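# Move finished pocketed block from vise to outfeed tray

## Task

Remove the finished part, the block whose top has a pocket, from the vise and set it in the black outfeed tray next to the part already in it, lying flat with the pocket facing up. It counts only if the part stays there on its own after the gripper lets go.

## Robot and tools

ROBOT. Two six-joint arms, left_arm and right_arm, each with a two-finger parallel gripper. left_arm is the robot's own left and sits on the +y side; right_arm is on the -y side. Which arm is called left has nothing to do with the left or right of a camera picture. Arm bases (scene frame): left_arm at (-0.025, +0.244, +0.235) m, right_arm at (-0.025, -0.244, +0.235) m. Joint ranges in rad, base to gripper: waist -2.880..2.880, shoulder 0.000..3.142, elbow 0.000..3.019, wrist pitch -1.693..1.571, wrist yaw -1.571..1.571, wrist roll -2.094..2.094. An elbow never quite straightens fully.

FRAME. All positions and orientations are in one scene frame. Origin is at table-top height (z = 0) straight above the centre of the robot's foot; +x points forward over the table, +y toward the robot's left, +z up. The table surface starts near x = +0.15 m. In a gripper's own axes, the fingers extend along +z and close along y. end_effector_position is the point midway between the finger pads, roughly 1 cm short of the fingertips. Reported hand positions can be a bit wrong, more so at long reach, and motions often stop a centimetre or more from the command, usually too low.

ROW FORMAT (used by execute_actions and move). One row is 16 numbers: left_arm x, y, z, qw, qx, qy, qz, opening, then the same eight for right_arm. Both arms are always included even if one is idle. x, y, z are an absolute target position in metres and qw..qz an absolute target orientation quaternion with w first, both in the scene frame, for that gripper's end_effector_position and orientation. opening is a gripper command from -1 (closed) to +1 (fully open, 0.094 m). To keep an arm still, resend exactly its last reported pose and the opening it should keep; to hold an orientation, send the same quaternion in every row rather than copying a drifted reading.

execute_actions(actions). actions is a list of up to 15 actions; each action is a list of up to 15 rows; each row lasts one control step of 1/30 s, and if fewer than 15 rows are given the last row repeats until 15 steps have run. An empty list just returns the current state and images. Each step the command is clipped to within 70 mm and 16 degrees of the measured pose, so far targets take several actions; after an action the arm carries on only to its last clipped pose. An action is refused for both arms if any target is over 0.6 m from that gripper's current position along any of the gripper's axes; a malformed action, or a first action failing that check, cancels the whole call.

move(target, speed, blocking). target is one 16-number row of absolute poses. Each gripper travels in a straight line toward its pose, both arriving together, over 0.5 to 10 s (cut off at 10 s). speed is the path's top speed in m/s, 0.002 to 0.5, default 0.25; rotation is capped at twice that in rad/s. Openings are applied at the start. Paths ignore obstacles and the other arm; real motion lags, strays and can overshoot speed. Faster contact and targets placed deeper past a surface press harder. blocking=false returns after 0.5 s while the motion continues; then use wait(0) to check, or stop, before sending more rows or moves. The result adds a move: line with the ending (done, off_target, moving, held, fault), which limits fired (limits=paced: pose clipped; limits=held: some steps blocked, after which the arm may speed up), and each gripper's distance from its pose.

wait(seconds): 0 to 10 s; arms hold their last command; returns early if a running move ends. stop(): brakes a running move (needs room; fingers keep moving). zoom_image(camera, region): camera is cam_head_left or cam_head_right; region is [x0, y0, x1, y1] in pixels of that camera's 896x504 image, top-left origin, at most 504 by 504. read_manual(section): returns licence texts only ("licences"). finished_scene(scene): pass the current scene's number to end it for good; the part must already be resting correctly.

RESULTS. The state line gives each gripper's position and quaternion. Hand target lines show the pose each arm is now being driven toward. A pose unreachable line means the clearance check altered or blocked that arm's command. grip_measured is the measured finger opening on the command scale; the last Joint positions value is the opening in metres (each gripper may read off by up to about 1 mm). Joint torques are raw drive outputs, nonzero even in free air, with offsets and noise. Step readings list positions at some steps; HELD marks steps where that arm was held back. MOTOR HOT appears from 85 °C; at 100 °C an OVER-TEMPERATURE FAULT drops that arm until it cools. A FAULT line means an arm stopped.

GRIPPING. To hold something, command an opening below grip_measured: about 0.03 lower holds firmly, smaller gaps hold more gently. Pad force tops out near 50 to 62 N; thin items under about 2 mm get less, and first contact can spike. Parts may occasionally be tugged while held or loose objects nudged, so grip securely.

CAMERAS. cam_head_left and cam_head_right (896x504 each) sit on the head near (0.08, +0.04, 0.32) and (0.08, -0.05, 0.32), looking forward and down at the table.

AVOID. Do not let the arms collide or press each other, do not drop, slam or shove parts hard, and never push or knock anything off the table. Approach contacts slowly, release the part only when it is resting flat in the tray, and keep holding loads briefly to limit motor heating.

Each tool is called after "Call:" by a JSON object that holds its "op" and its "data", one argument or row to a line.

## Session

Call:
{"op": "execute_actions", "data": {
  "actions": []
}}

Scene clock: 0.00 s.
left_arm: end_effector_position=(+0.6045, +0.2588, +0.1943) grip_measured=+1.000 end_effector_quat_wxyz=(+0.439, +0.683, +0.577, -0.086) | right_arm: end_effector_position=(+0.2760, -0.6941, +0.2381) grip_measured=+1.000 end_effector_quat_wxyz=(+0.207, +0.247, +0.899, +0.296)
Joint positions: left_arm=[-1.384  1.906  1.263 -0.376  0.917  1.798  0.094] | right_arm=[-2.75   2.016  1.475 -1.315 -0.859 -0.885  0.094]
Joint velocities: left_arm=[-0.005 -0.005 -0.002 -0.017 -0.095  0.007  0.   ] | right_arm=[ 0.005 -0.005  0.012 -0.012  0.022 -0.007  0.   ]
Joint torques (N m, as the arm reports them, + toward a larger angle): no reading
Hand target (left_arm): +0.612, +0.261, +0.201; +0.443, +0.685, +0.572, -0.078
Hand target (right_arm): +0.279, -0.701, +0.243; +0.211, +0.243, +0.902, +0.289

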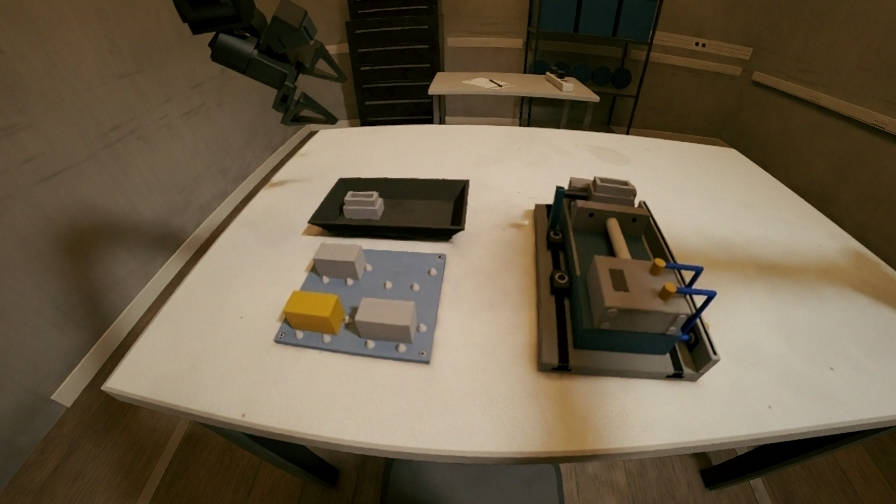

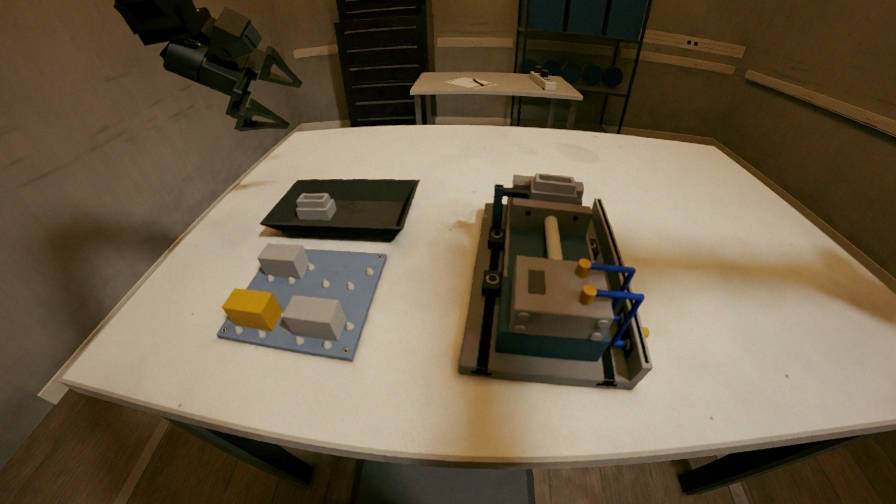

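Call:
{"op": "zoom_image", "data": {
  "camera": "cam_head_right",
  "region": [440, 150, 700, 400]
}}

Call:
{"op": "zoom_image", "data": {
  "camera": "cam_head_left",
  "region": [290, 150, 750, 400]
}}

Region (440, 150, 700, 400) of cam_head_right's 896x504 image, scaled by 1.938, with more detail than that image has; it fills the top 485 rows of this view, and the rest is white.

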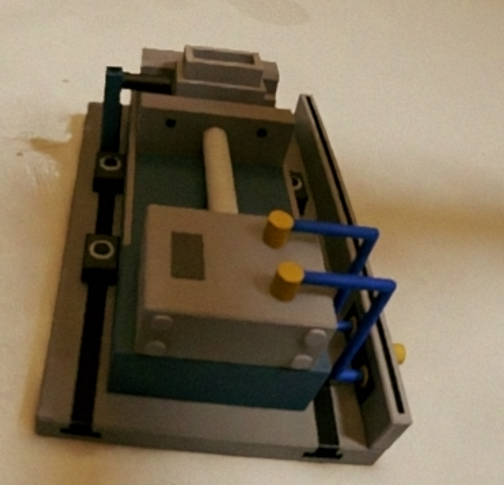

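Region (290, 150, 750, 400) of cam_head_left's 896x504 image, scaled by 1.096, with more detail than that image has; it fills the top 274 rows of this view, and the rest is white.

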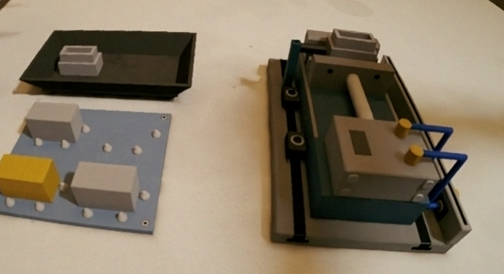

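Call:
{"op": "move", "data": {
  "target": [0.6045,0.2588,0.1943,0.439,0.683,0.577,-0.086,1,0.463,-0.173,0.2,0,0.707,-0.707,0,1],
  "speed": 0.35
}}

Scene clock: 5.27 s.
left_arm: end_effector_position=(+0.6045, +0.2588, +0.1943) grip_measured=+1.000 end_effector_quat_wxyz=(+0.439, +0.683, +0.577, -0.086) | right_arm: end_effector_position=(+0.4473, -0.1757, +0.1969) grip_measured=+1.000 end_effector_quat_wxyz=(-0.012, -0.704, +0.710, -0.007)
Joint positions: left_arm=[-1.384  1.906  1.263 -0.376  0.917  1.798  0.094] | right_arm=[-1.343  1.626  1.049 -0.812  0.07  -1.395  0.094]
Joint velocities: left_arm=[ 0.005 -0.005  0.012  0.007 -0.037 -0.007  0.   ] | right_arm=[ 0.005  0.005  0.007  0.012 -0.022 -0.007  0.   ]
Joint torques (N m, as the arm reports them, + toward a larger angle): left_arm=[  2.38 -16.5    6.42   0.61   0.49  -0.17] | right_arm=[ -0.17 -12.3   11.05   0.05  -0.02  -0.01]
Hand target (left_arm): +0.604, +0.259, +0.194; +0.439, +0.683, +0.577, -0.086
Hand target (right_arm): +0.464, -0.177, +0.202; +0.004, +0.705, -0.709, +0.015
Off the commanded pose (left_arm): 0.000 m, 0 deg.
Off the commanded pose (right_arm): 0.016 m, 2 deg.
move: off_target (right_arm)

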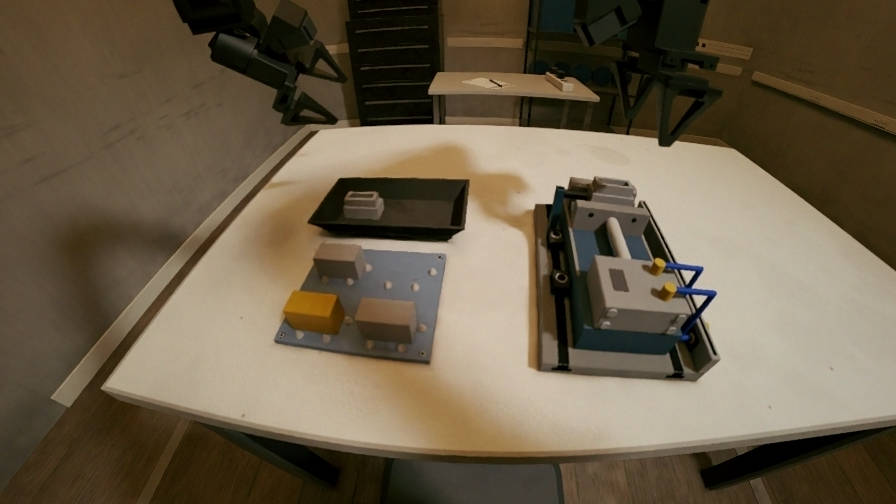

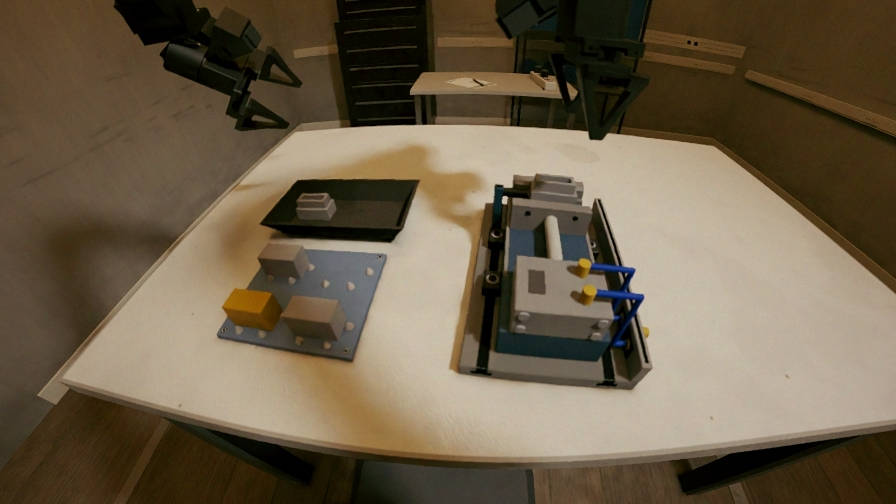

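Call:
{"op": "move", "data": {
  "target": [0.6045,0.2588,0.1943,0.439,0.683,0.577,-0.086,1,0.478,-0.171,0.14,0,0.707,-0.707,0,0.6],
  "speed": 0.1
}}

Call:
{"op": "zoom_image", "data": {
  "camera": "cam_head_right",
  "region": [460, 100, 660, 240]
}}

Call:
{"op": "zoom_image", "data": {
  "camera": "cam_head_left",
  "region": [520, 100, 720, 240]
}}

Scene clock: 6.50 s.
left_arm: end_effector_position=(+0.6045, +0.2588, +0.1943) grip_measured=+1.000 end_effector_quat_wxyz=(+0.439, +0.683, +0.577, -0.086) | right_arm: end_effector_position=(+0.4572, -0.1706, +0.1356) grip_measured=+0.602 end_effector_quat_wxyz=(-0.015, -0.707, +0.707, +0.010)
Joint positions: left_arm=[-1.384  1.906  1.263 -0.376  0.917  1.798  0.094] | right_arm=[-1.351  1.782  1.079 -0.71   0.044 -1.41   0.075]
Joint velocities: left_arm=[-0.005 -0.015  0.002 -0.017 -0.051 -0.007  0.   ] | right_arm=[-0.005  0.015 -0.017 -0.002  0.007  0.037 -0.001]
Joint torques (N m, as the arm reports them, + toward a larger angle): left_arm=[  2.41 -16.55   6.42   0.62   0.49  -0.18] | right_arm=[  0.42 -13.91   9.98   0.53  -0.24  -0.07]
Hand target (left_arm): +0.604, +0.259, +0.194; +0.439, +0.683, +0.577, -0.086
Hand target (right_arm): +0.477, -0.171, +0.140; +0.000, +0.707, -0.707, -0.000
Off the commanded pose (left_arm): 0.000 m, 0 deg.
Off the commanded pose (right_arm): 0.021 m, 2 deg.
move: off_target (right_arm)

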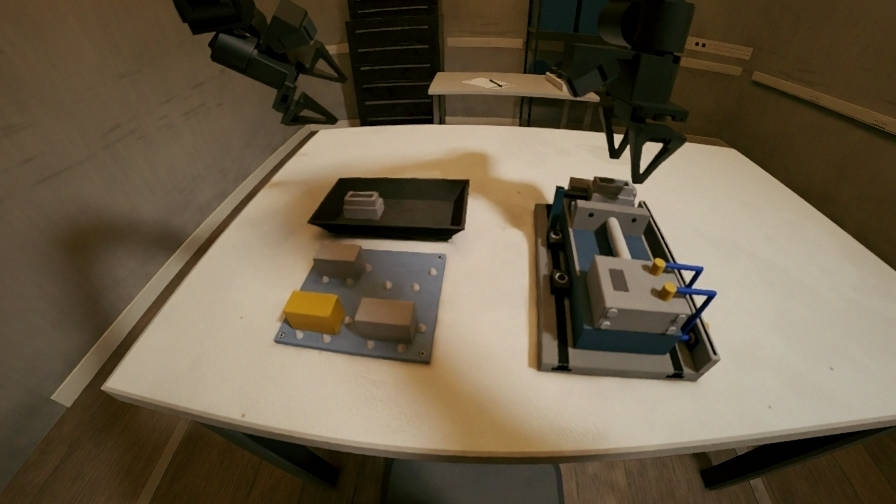

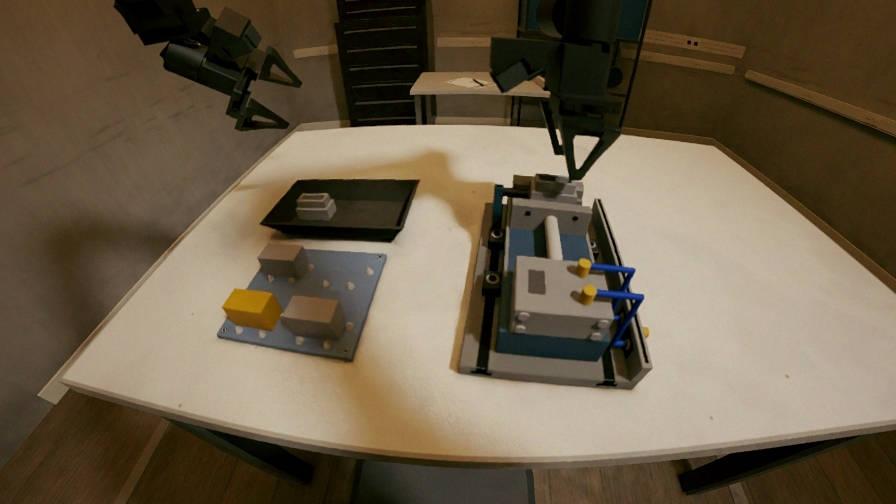

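Region (460, 100, 660, 240) of cam_head_right's 896x504 image, scaled by 2.520, with more detail than that image has; it fills the top 353 rows of this view, and the rest is white.

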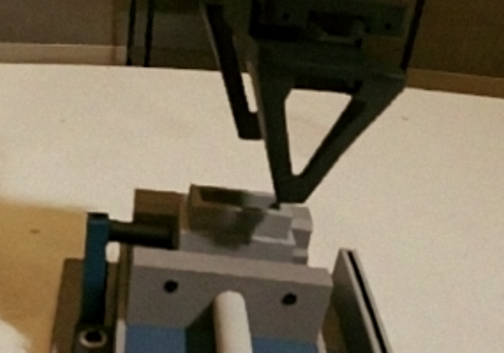

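Region (520, 100, 720, 240) of cam_head_left's 896x504 image, scaled by 2.520, with more detail than that image has; it fills the top 353 rows of this view, and the rest is white.

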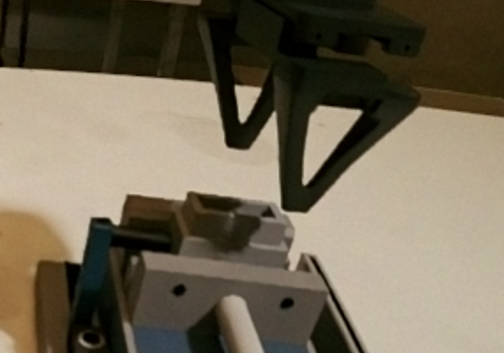

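Call:
{"op": "move", "data": {
  "target": [0.6045,0.2588,0.1943,0.439,0.683,0.577,-0.086,1,0.478,-0.163,0.12,0,0.707,-0.707,0,0.6],
  "speed": 0.05
}}

Call:
{"op": "zoom_image", "data": {
  "camera": "cam_head_right",
  "region": [460, 100, 660, 240]
}}

Call:
{"op": "zoom_image", "data": {
  "camera": "cam_head_left",
  "region": [520, 100, 720, 240]
}}

Scene clock: 7.63 s.
left_arm: end_effector_position=(+0.6045, +0.2588, +0.1943) grip_measured=+1.000 end_effector_quat_wxyz=(+0.439, +0.683, +0.577, -0.086) | right_arm: end_effector_position=(+0.4579, -0.1696, +0.1162) grip_measured=+0.602 end_effector_quat_wxyz=(-0.016, -0.707, +0.707, +0.011)
Joint positions: left_arm=[-1.384  1.906  1.263 -0.376  0.917  1.798  0.094] | right_arm=[-1.351  1.826  1.08  -0.668  0.044 -1.411  0.075]
Joint velocities: left_arm=[ 0.005 -0.005 -0.002  0.002 -0.007 -0.022  0.   ] | right_arm=[-0.015  0.005  0.027  0.007 -0.051 -0.007  0.   ]
Joint torques (N m, as the arm reports them, + toward a larger angle): left_arm=[  2.36 -16.51   6.4    0.61   0.49  -0.17] | right_arm=[  1.23 -13.58   9.55   0.39  -0.22   0.06]
Hand target (left_arm): +0.604, +0.259, +0.194; +0.439, +0.683, +0.577, -0.086
Hand target (right_arm): +0.477, -0.163, +0.120; -0.000, +0.707, -0.707, -0.000
Off the commanded pose (left_arm): 0.000 m, 0 deg.
Off the commanded pose (right_arm): 0.022 m, 2 deg.
move: off_target (right_arm)

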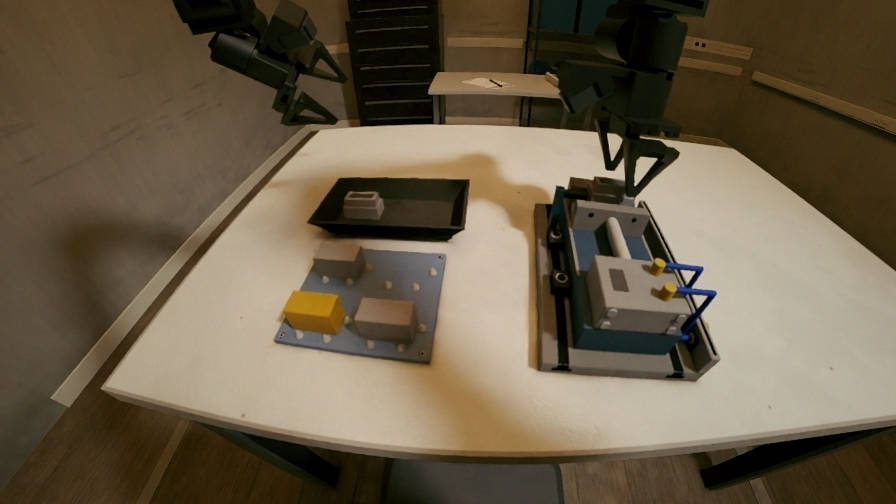

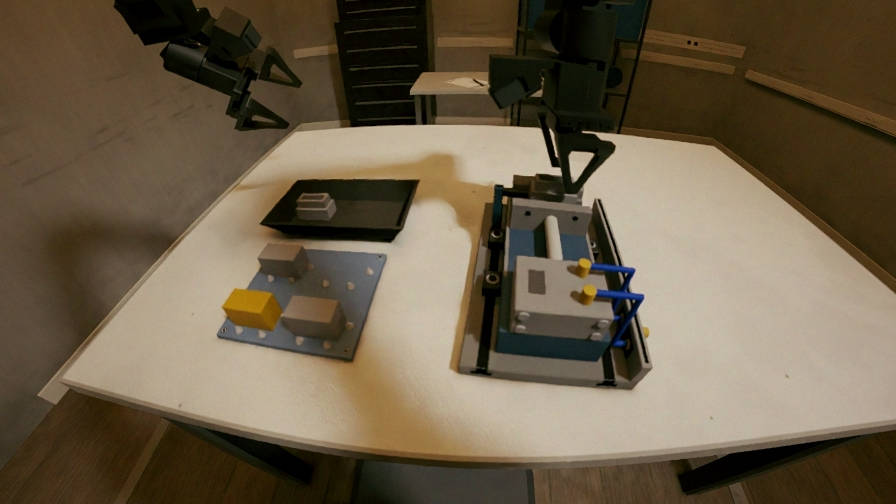

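Region (460, 100, 660, 240) of cam_head_right's 896x504 image, scaled by 2.520, with more detail than that image has; it fills the top 353 rows of this view, and the rest is white.

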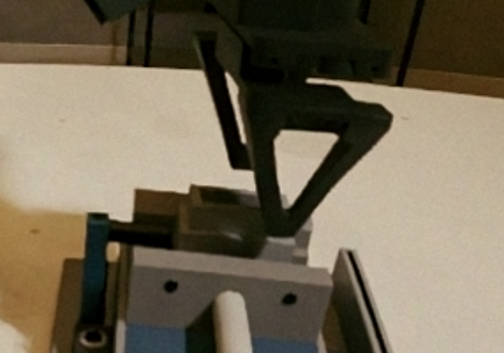

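Region (520, 100, 720, 240) of cam_head_left's 896x504 image, scaled by 2.520, with more detail than that image has; it fills the top 353 rows of this view, and the rest is white.

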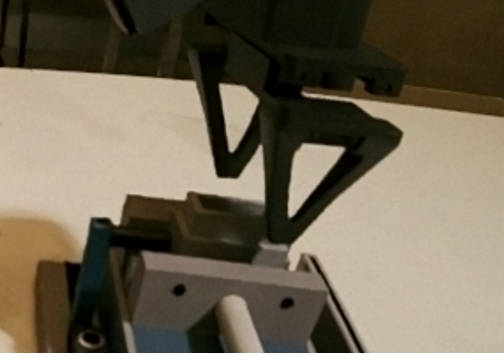

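Call:
{"op": "move", "data": {
  "target": [0.6045,0.2588,0.1943,0.439,0.683,0.577,-0.086,1,0.476,-0.152,0.105,0,0.707,-0.707,0,0.6],
  "speed": 0.04
}}

Call:
{"op": "zoom_image", "data": {
  "camera": "cam_head_right",
  "region": [460, 100, 660, 240]
}}

Call:
{"op": "zoom_image", "data": {
  "camera": "cam_head_left",
  "region": [520, 100, 720, 240]
}}

Scene clock: 8.87 s.
left_arm: end_effector_position=(+0.6045, +0.2588, +0.1943) grip_measured=+1.000 end_effector_quat_wxyz=(+0.439, +0.683, +0.577, -0.086) | right_arm: end_effector_position=(+0.4584, -0.1582, +0.1032) grip_measured=+0.602 end_effector_quat_wxyz=(-0.012, -0.708, +0.706, +0.010)
Joint positions: left_arm=[-1.384  1.906  1.263 -0.376  0.917  1.798  0.094] | right_arm=[-1.329  1.857  1.084 -0.635  0.046 -1.394  0.075]
Joint velocities: left_arm=[-0.005 -0.005 -0.002 -0.002  0.007 -0.051  0.   ] | right_arm=[-0.005 -0.005  0.007  0.002 -0.007  0.051  0.001]
Joint torques (N m, as the arm reports them, + toward a larger angle): left_arm=[  2.41 -16.5    6.4    0.62   0.49  -0.18] | right_arm=[  1.31 -14.48   9.2    0.35  -0.04   0.17]
Hand target (left_arm): +0.604, +0.259, +0.194; +0.439, +0.683, +0.577, -0.086
Hand target (right_arm): +0.475, -0.152, +0.105; -0.000, +0.707, -0.707, -0.000
Off the commanded pose (left_arm): 0.000 m, 0 deg.
Off the commanded pose (right_arm): 0.019 m, 2 deg.
move: off_target (right_arm)

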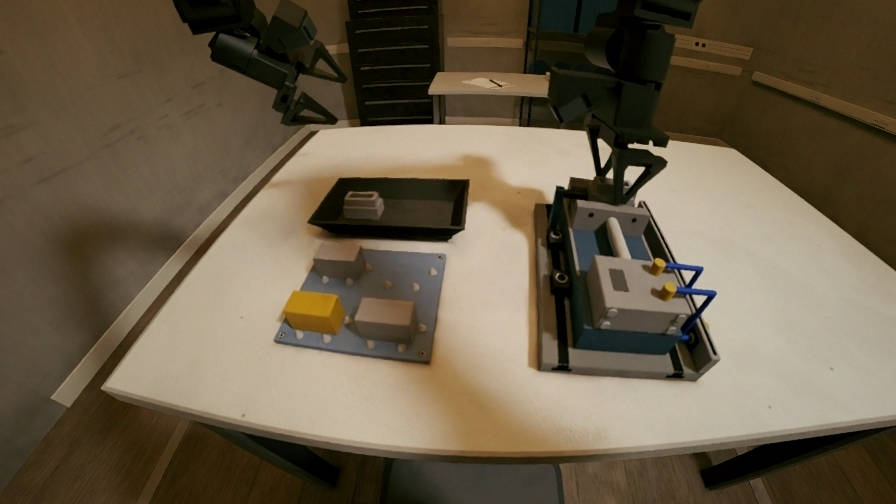

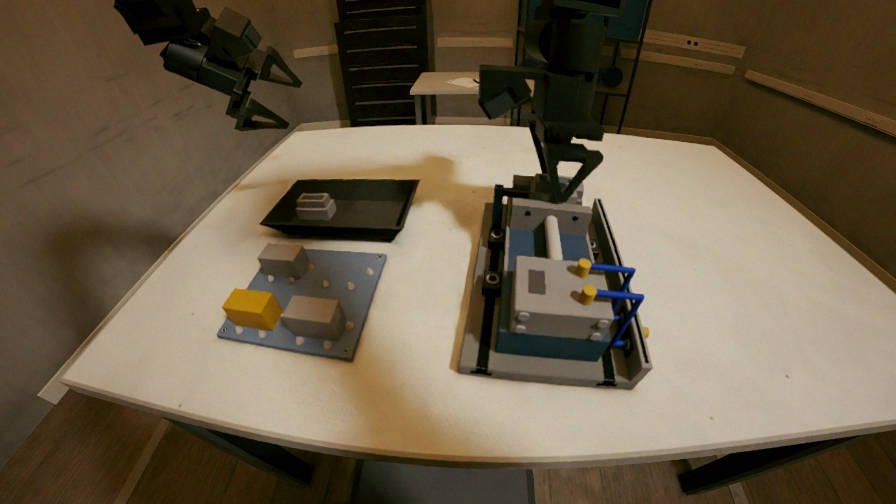

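Region (460, 100, 660, 240) of cam_head_right's 896x504 image, scaled by 2.520, with more detail than that image has; it fills the top 353 rows of this view, and the rest is white.

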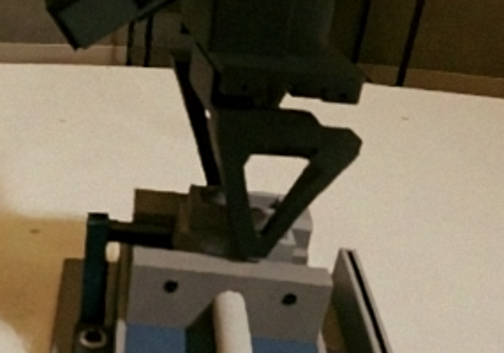

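Region (520, 100, 720, 240) of cam_head_left's 896x504 image, scaled by 2.520, with more detail than that image has; it fills the top 353 rows of this view, and the rest is white.

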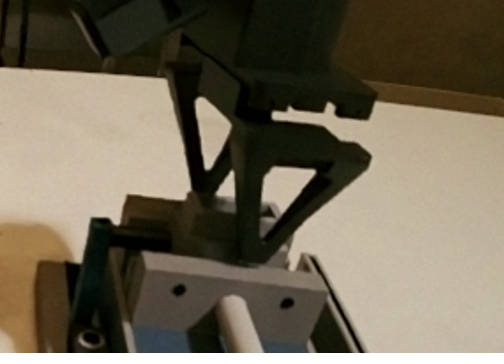

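Try closing.

Call:
{"op": "move", "data": {
  "target": [0.6045,0.2588,0.1943,0.439,0.683,0.577,-0.086,1,0.476,-0.152,0.105,0,0.707,-0.707,0,-0.6],
  "speed": 0.04
}}

Call:
{"op": "zoom_image", "data": {
  "camera": "cam_head_left",
  "region": [520, 100, 720, 240]
}}

Scene clock: 9.73 s.
left_arm: end_effector_position=(+0.6045, +0.2588, +0.1943) grip_measured=+1.000 end_effector_quat_wxyz=(+0.439, +0.683, +0.577, -0.086) | right_arm: end_effector_position=(+0.4511, -0.1585, +0.1024) grip_measured=-0.329 end_effector_quat_wxyz=(-0.019, -0.708, +0.706, +0.016)
Joint positions: left_arm=[-1.384  1.906  1.263 -0.376  0.917  1.798  0.094] | right_arm=[-1.328  1.855  1.075 -0.646  0.043 -1.39   0.032]
Joint velocities: left_arm=[-0.005 -0.005 -0.007  0.002  0.022  0.022  0.   ] | right_arm=[ 0.005 -0.015  0.002 -0.012  0.022 -0.007 -0.001]
Joint torques (N m, as the arm reports them, + toward a larger angle): left_arm=[  2.36 -16.55   6.41   0.62   0.49  -0.18] | right_arm=[  1.15 -13.73  10.02   0.96   0.04   0.11]
Hand target (left_arm): +0.604, +0.259, +0.194; +0.439, +0.683, +0.577, -0.086
Hand target (right_arm): +0.475, -0.152, +0.106; -0.000, +0.707, -0.707, -0.000
Off the commanded pose (left_arm): 0.000 m, 0 deg.
Off the commanded pose (right_arm): 0.026 m, 3 deg.
move: off_target (right_arm)

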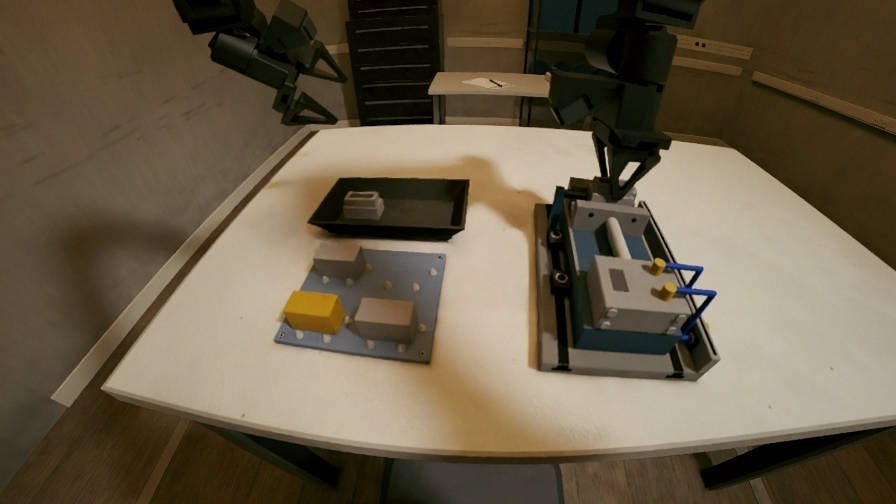

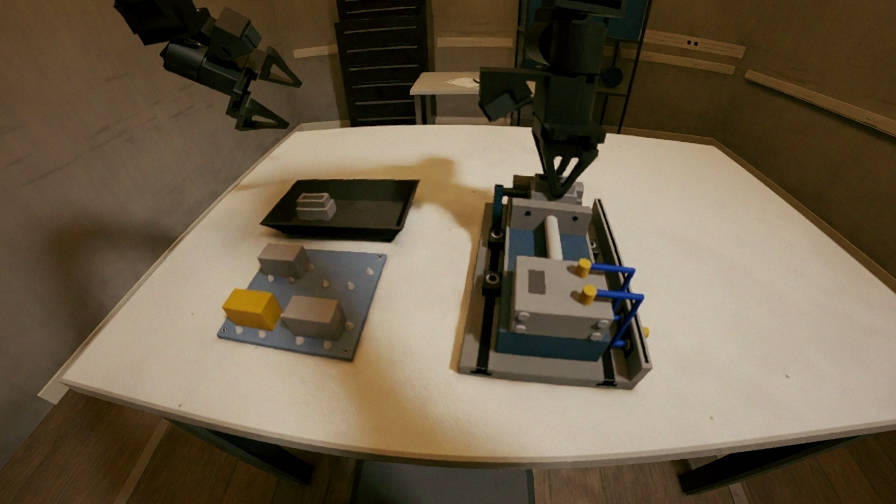

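Region (520, 100, 720, 240) of cam_head_left's 896x504 image, scaled by 2.520, with more detail than that image has; it fills the top 353 rows of this view, and the rest is white.

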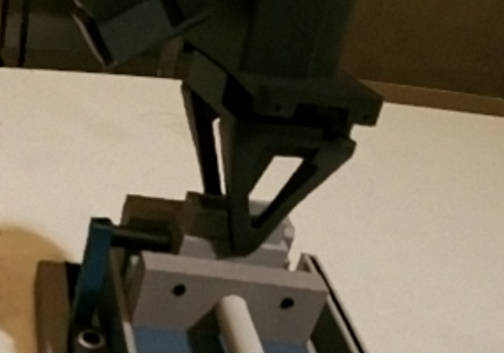

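Call:
{"op": "move", "data": {
  "target": [0.6045,0.2588,0.1943,0.439,0.683,0.577,-0.086,1,0.466,-0.156,0.15,0,0.707,-0.707,0,-0.4],
  "speed": 0.05
}}

Scene clock: 11.17 s.
left_arm: end_effector_position=(+0.6045, +0.2588, +0.1943) grip_measured=+1.000 end_effector_quat_wxyz=(+0.439, +0.683, +0.577, -0.086) | right_arm: end_effector_position=(+0.4568, -0.1596, +0.1380) grip_measured=-0.329 end_effector_quat_wxyz=(-0.009, -0.707, +0.707, +0.008)
Joint positions: left_arm=[-1.384  1.906  1.263 -0.376  0.917  1.798  0.094] | right_arm=[-1.328  1.774  1.074 -0.7    0.046 -1.39   0.032]
Joint velocities: left_arm=[-0.005  0.015  0.012 -0.002 -0.051 -0.022  0.   ] | right_arm=[-0.015 -0.015 -0.017 -0.002  0.007  0.022  0.001]
Joint torques (N m, as the arm reports them, + toward a larger angle): left_arm=[  2.4  -16.53   6.41   0.61   0.49  -0.17] | right_arm=[  1.15 -15.76   8.58  -0.38  -0.05   0.13]
Hand target (left_arm): +0.604, +0.259, +0.194; +0.439, +0.683, +0.577, -0.086
Hand target (right_arm): +0.467, -0.156, +0.150; -0.000, +0.707, -0.707, -0.000
Off the commanded pose (left_arm): 0.000 m, 0 deg.
Off the commanded pose (right_arm): 0.016 m, 1 deg.
move: off_target (right_arm)

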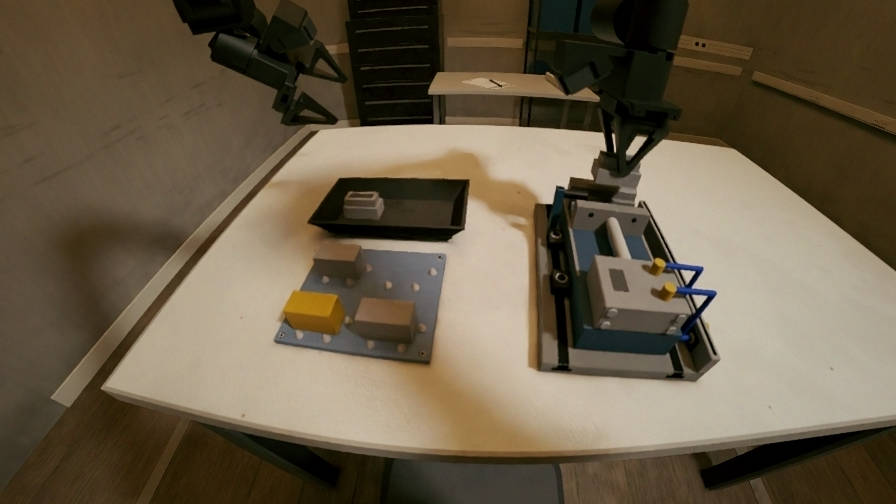

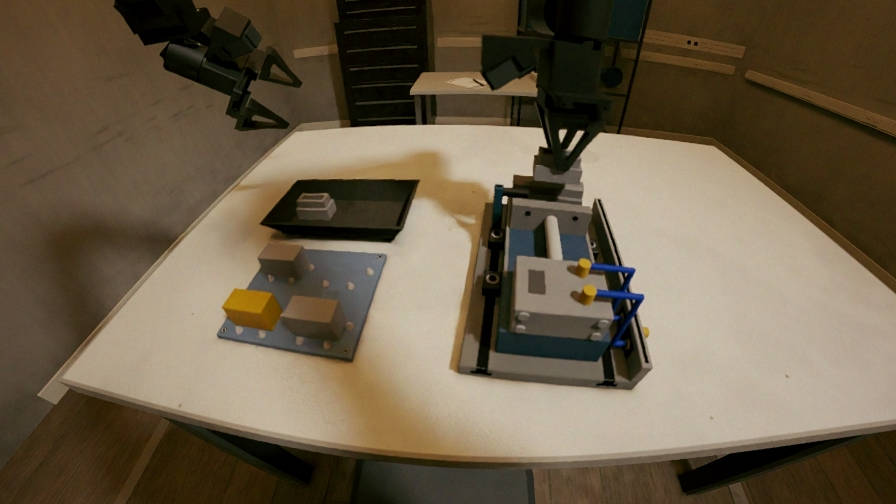

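Call:
{"op": "move", "data": {
  "target": [0.55,0.38,0.22,0.439,0.683,0.577,-0.086,1,0.53,0.12,0.13,0,0.707,-0.707,0,-0.4],
  "speed": 0.2
}}

Call:
{"op": "move", "data": {
  "target": [0.55,0.38,0.22,0.439,0.683,0.577,-0.086,1,0.53,0.12,0.075,0,0.707,-0.707,0,-0.4],
  "speed": 0.08
}}

Call:
{"op": "zoom_image", "data": {
  "camera": "cam_head_left",
  "region": [290, 110, 540, 260]
}}

Call:
{"op": "zoom_image", "data": {
  "camera": "cam_head_right",
  "region": [240, 110, 490, 260]
}}

Scene clock: 13.50 s.
left_arm: end_effector_position=(+0.5492, +0.3797, +0.2117) grip_measured=+1.000 end_effector_quat_wxyz=(+0.440, +0.663, +0.602, -0.075) | right_arm: end_effector_position=(+0.5142, +0.1133, +0.1172) grip_measured=-0.329 end_effector_quat_wxyz=(-0.012, -0.714, +0.700, +0.002)
Joint positions: left_arm=[-1.142  1.878  1.263 -0.641  1.001  2.069  0.094] | right_arm=[-0.908  2.154  1.665 -0.948  0.123 -0.991  0.032]
Joint velocities: left_arm=[-0.005  0.005  0.002  0.002 -0.051 -0.007  0.   ] | right_arm=[-0.005 -0.005 -0.002 -0.002 -0.007  0.037 -0.   ]
Joint torques (N m, as the arm reports them, + toward a larger angle): left_arm=[  3.25 -16.82   6.76  -0.28   0.62  -0.06] | right_arm=[  2.71 -18.96  12.7   -0.15  -0.03   0.14]
Hand target (left_arm): +0.551, +0.381, +0.220; +0.442, +0.666, +0.597, -0.069
Hand target (right_arm): +0.531, +0.119, +0.128; -0.002, +0.707, -0.707, +0.002
Off the commanded pose (left_arm): 0.008 m, 4 deg.
Off the commanded pose (right_arm): 0.021 m, 2 deg.
joint sent to its limit (left arm) — the command would take joint 6 (wrist roll) past its upper limit, so that joint was sent only as far as its limit.
move: off_target (left_arm, right_arm)

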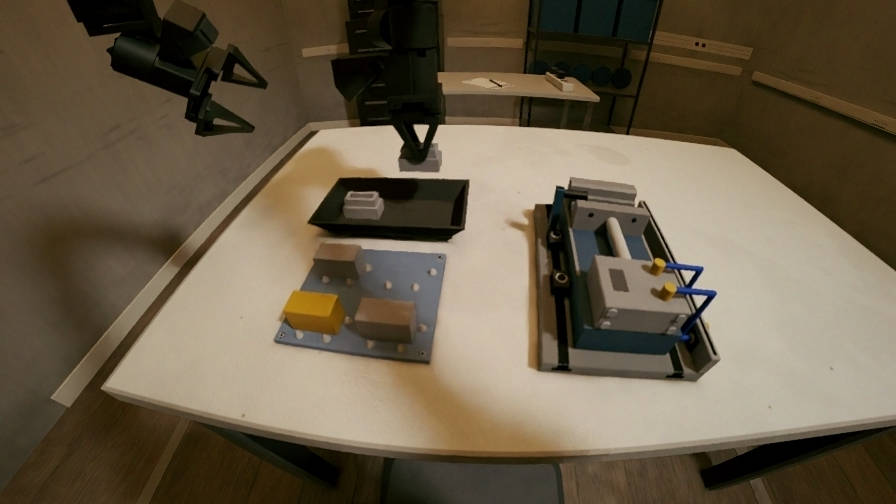

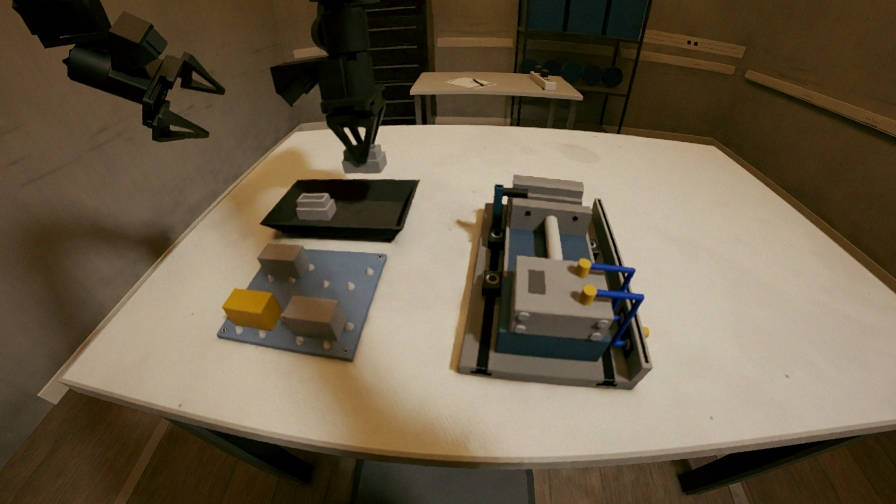

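Scene clock: 14.60 s.
left_arm: end_effector_position=(+0.5492, +0.3797, +0.2117) grip_measured=+1.000 end_effector_quat_wxyz=(+0.440, +0.663, +0.602, -0.075) | right_arm: end_effector_position=(+0.5045, +0.1104, +0.0612) grip_measured=-0.329 end_effector_quat_wxyz=(-0.028, -0.713, +0.701, +0.005)
Joint positions: left_arm=[-1.142  1.878  1.263 -0.641  1.001  2.069  0.094] | right_arm=[-0.914  2.247  1.667 -0.888  0.122 -0.99   0.032]
Joint velocities: left_arm=[-0.005 -0.015  0.002 -0.022 -0.007 -0.022  0.   ] | right_arm=[-0.005  0.005  0.007 -0.017  0.007  0.066 -0.001]
Joint torques (N m, as the arm reports them, + toward a larger angle): left_arm=[  3.11 -17.05   6.5   -0.36   0.57  -0.06] | right_arm=[  2.06 -19.69  11.87   0.5   -0.21   0.07]
Hand target (left_arm): +0.550, +0.380, +0.220; +0.441, +0.667, +0.597, -0.071
Hand target (right_arm): +0.529, +0.119, +0.076; -0.000, +0.707, -0.707, -0.000
Off the commanded pose (left_arm): 0.008 m, 4 deg.
Off the commanded pose (right_arm): 0.031 m, 3 deg.
joint sent to its limit (left arm) — the command would take joint 6 (wrist roll) past its upper limit, so that joint was sent only as far as its limit.
move: off_target (left_arm, right_arm)

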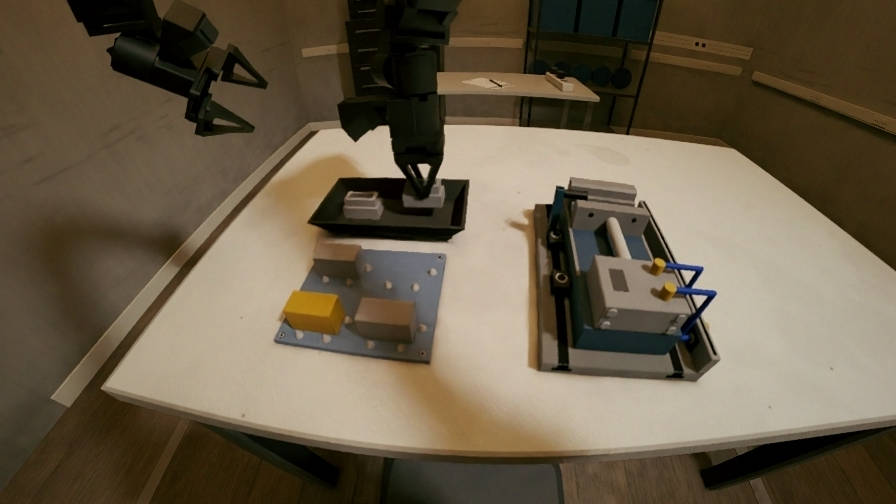

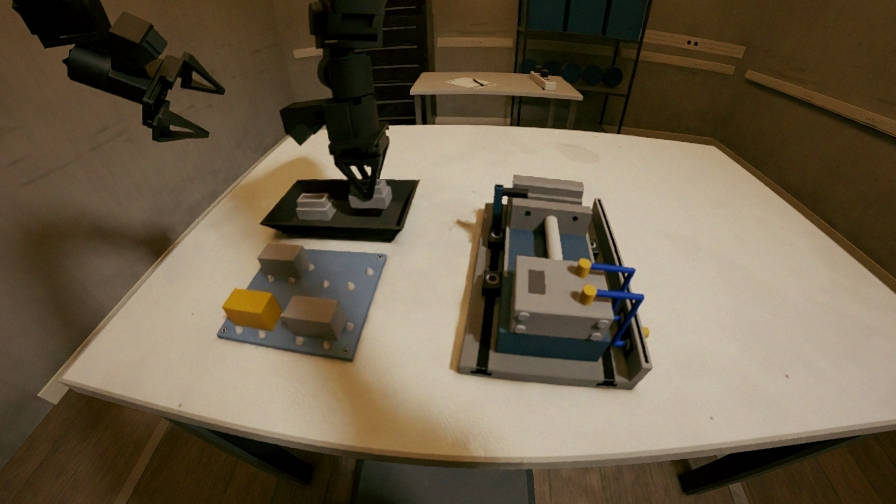

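Region (290, 110, 540, 260) of cam_head_left's 896x504 image, scaled by 2.016, with more detail than that image has; it fills the top 302 rows of this view, and the rest is white.

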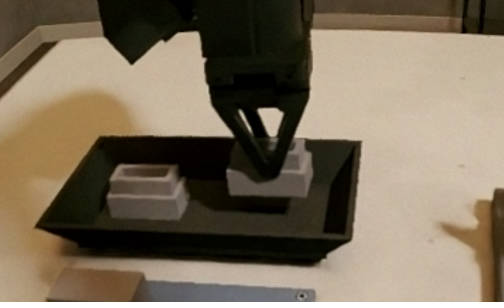

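Region (240, 110, 490, 260) of cam_head_right's 896x504 image, scaled by 2.016, with more detail than that image has; it fills the top 302 rows of this view, and the rest is white.

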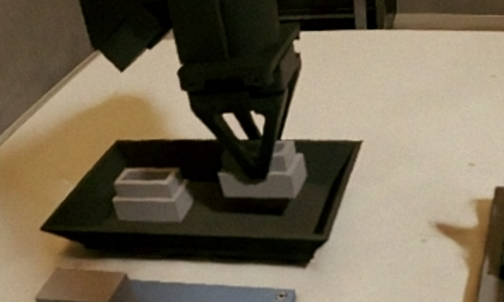

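Call:
{"op": "move", "data": {
  "target": [0.55,0.38,0.22,0.439,0.683,0.577,-0.086,1,0.535,0.13,0.05,0,0.707,-0.707,0,-0.4],
  "speed": 0.03
}}

Call:
{"op": "zoom_image", "data": {
  "camera": "cam_head_left",
  "region": [290, 110, 540, 260]
}}

Scene clock: 16.40 s.
left_arm: end_effector_position=(+0.5492, +0.3797, +0.2117) grip_measured=+1.000 end_effector_quat_wxyz=(+0.440, +0.663, +0.602, -0.075) | right_arm: end_effector_position=(+0.5150, +0.1201, +0.0426) grip_measured=-0.329 end_effector_quat_wxyz=(-0.022, -0.712, +0.702, +0.004)
Joint positions: left_arm=[-1.142  1.878  1.263 -0.641  1.001  2.069  0.094] | right_arm=[-0.914  2.304  1.724 -0.876  0.122 -0.99   0.032]
Joint velocities: left_arm=[-0.005 -0.015 -0.007 -0.012 -0.081 -0.051  0.   ] | right_arm=[-0.005 -0.015  0.002 -0.007  0.037 -0.037 -0.001]
Joint torques (N m, as the arm reports them, + toward a larger angle): left_arm=[  3.21 -16.99   6.5   -0.37   0.57  -0.06] | right_arm=[  2.86 -18.93  12.08   0.37  -0.24   0.12]
Hand target (left_arm): +0.550, +0.380, +0.220; +0.441, +0.667, +0.597, -0.071
Hand target (right_arm): +0.534, +0.130, +0.050; -0.000, +0.707, -0.707, -0.000
Off the commanded pose (left_arm): 0.008 m, 4 deg.
Off the commanded pose (right_arm): 0.024 m, 3 deg.
joint sent to its limit (left arm) — the command would take joint 6 (wrist roll) past its upper limit, so that joint was sent only as far as its limit.
move: off_target (left_arm, right_arm)

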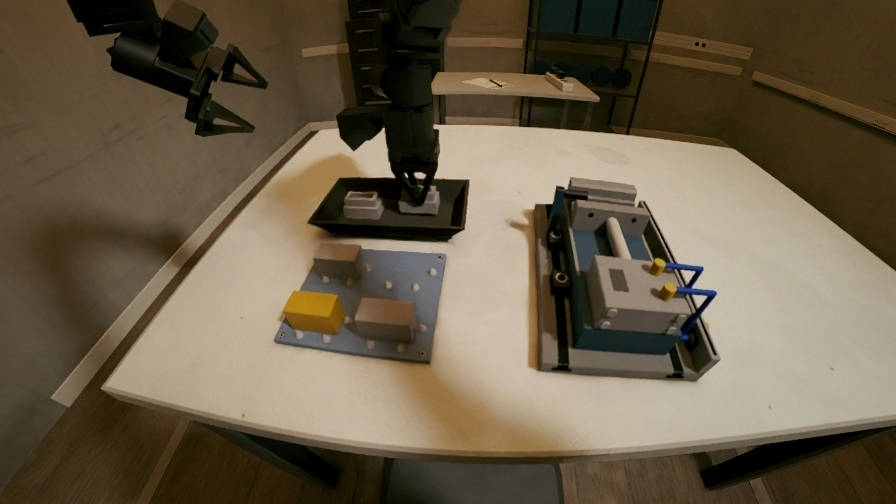

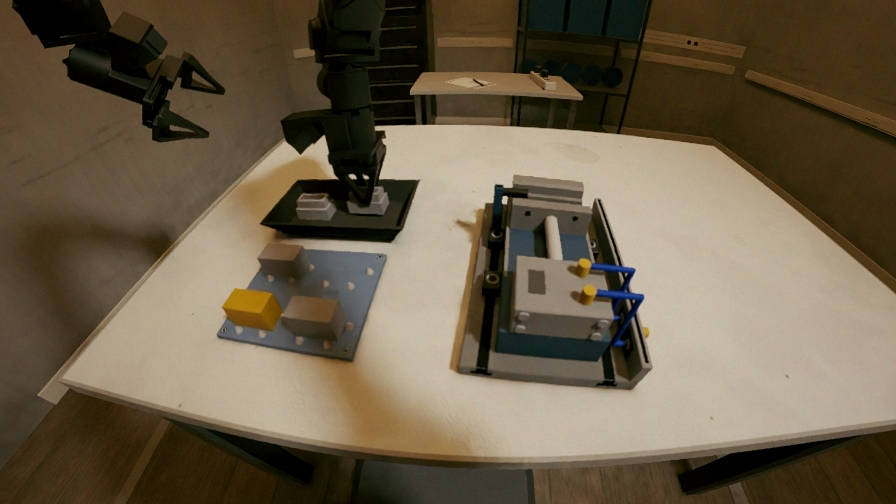

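Region (290, 110, 540, 260) of cam_head_left's 896x504 image, scaled by 2.016, with more detail than that image has; it fills the top 302 rows of this view, and the rest is white.

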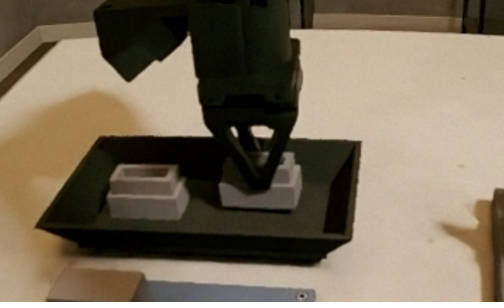

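Call:
{"op": "move", "data": {
  "target": [0.55,0.38,0.22,0.439,0.683,0.577,-0.086,1,0.53,0.128,0.038,0,0.707,-0.707,0,-0.4],
  "speed": 0.03
}}

Call:
{"op": "zoom_image", "data": {
  "camera": "cam_head_left",
  "region": [290, 110, 540, 260]
}}

Scene clock: 17.90 s.
left_arm: end_effector_position=(+0.5492, +0.3797, +0.2117) grip_measured=+1.000 end_effector_quat_wxyz=(+0.440, +0.663, +0.602, -0.075) | right_arm: end_effector_position=(+0.5163, +0.1220, +0.0359) grip_measured=-0.329 end_effector_quat_wxyz=(-0.015, -0.712, +0.702, +0.003)
Joint positions: left_arm=[-1.142  1.878  1.263 -0.641  1.001  2.069  0.094] | right_arm=[-0.914  2.314  1.722 -0.851  0.122 -0.99   0.032]
Joint velocities: left_arm=[-0.005 -0.005 -0.007 -0.007 -0.095 -0.037  0.   ] | right_arm=[-0.015 -0.015  0.017 -0.007  0.037  0.007 -0.001]
Joint torques (N m, as the arm reports them, + toward a larger angle): left_arm=[  3.16 -17.     6.5   -0.36   0.57  -0.06] | right_arm=[  3.06 -19.5   10.46   0.57  -0.23   0.1 ]
Hand target (left_arm): +0.550, +0.380, +0.220; +0.441, +0.667, +0.597, -0.071
Hand target (right_arm): +0.530, +0.128, +0.038; -0.000, +0.707, -0.707, -0.000
Off the commanded pose (left_arm): 0.008 m, 4 deg.
Off the commanded pose (right_arm): 0.015 m, 2 deg.
joint sent to its limit (left arm) — the command would take joint 6 (wrist roll) past its upper limit, so that joint was sent only as far as its limit.
move: off_target (left_arm, right_arm)

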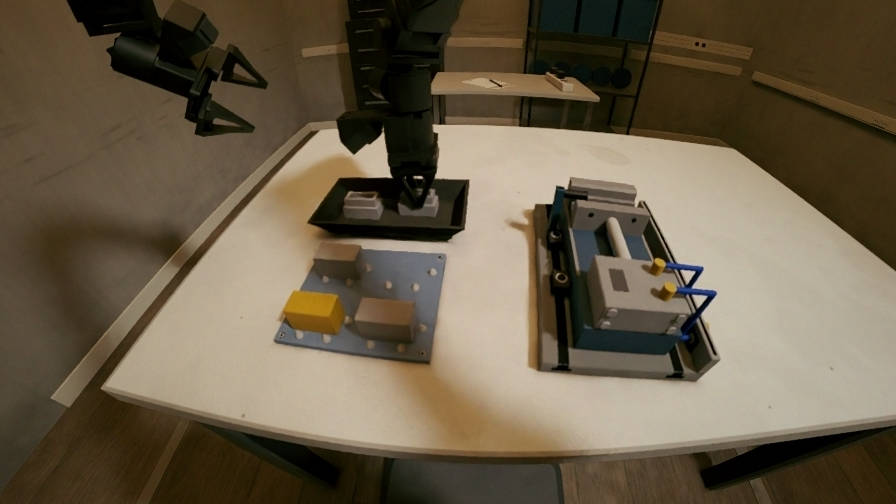

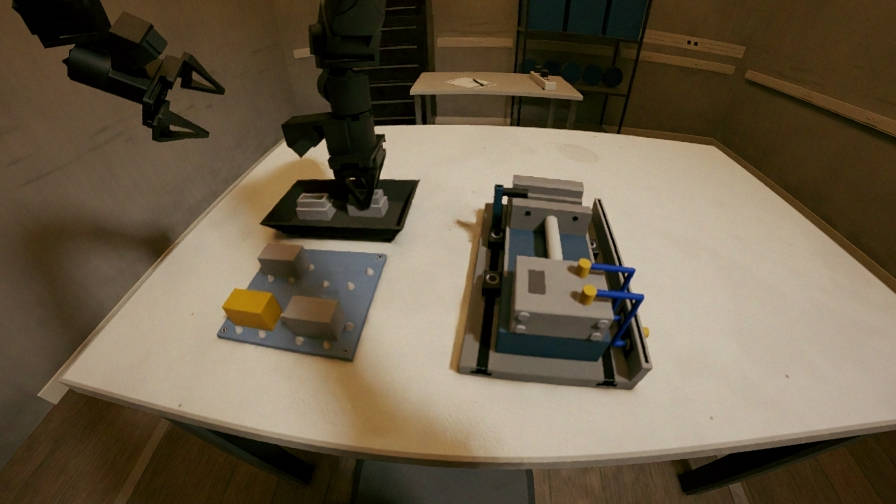

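Region (290, 110, 540, 260) of cam_head_left's 896x504 image, scaled by 2.016, with more detail than that image has; it fills the top 302 rows of this view, and the rest is white.

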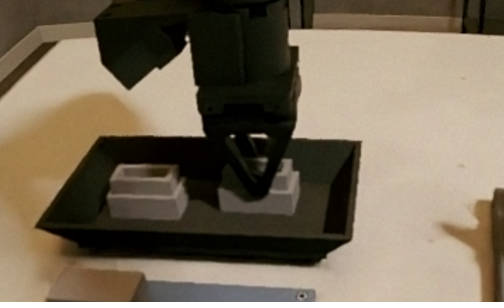

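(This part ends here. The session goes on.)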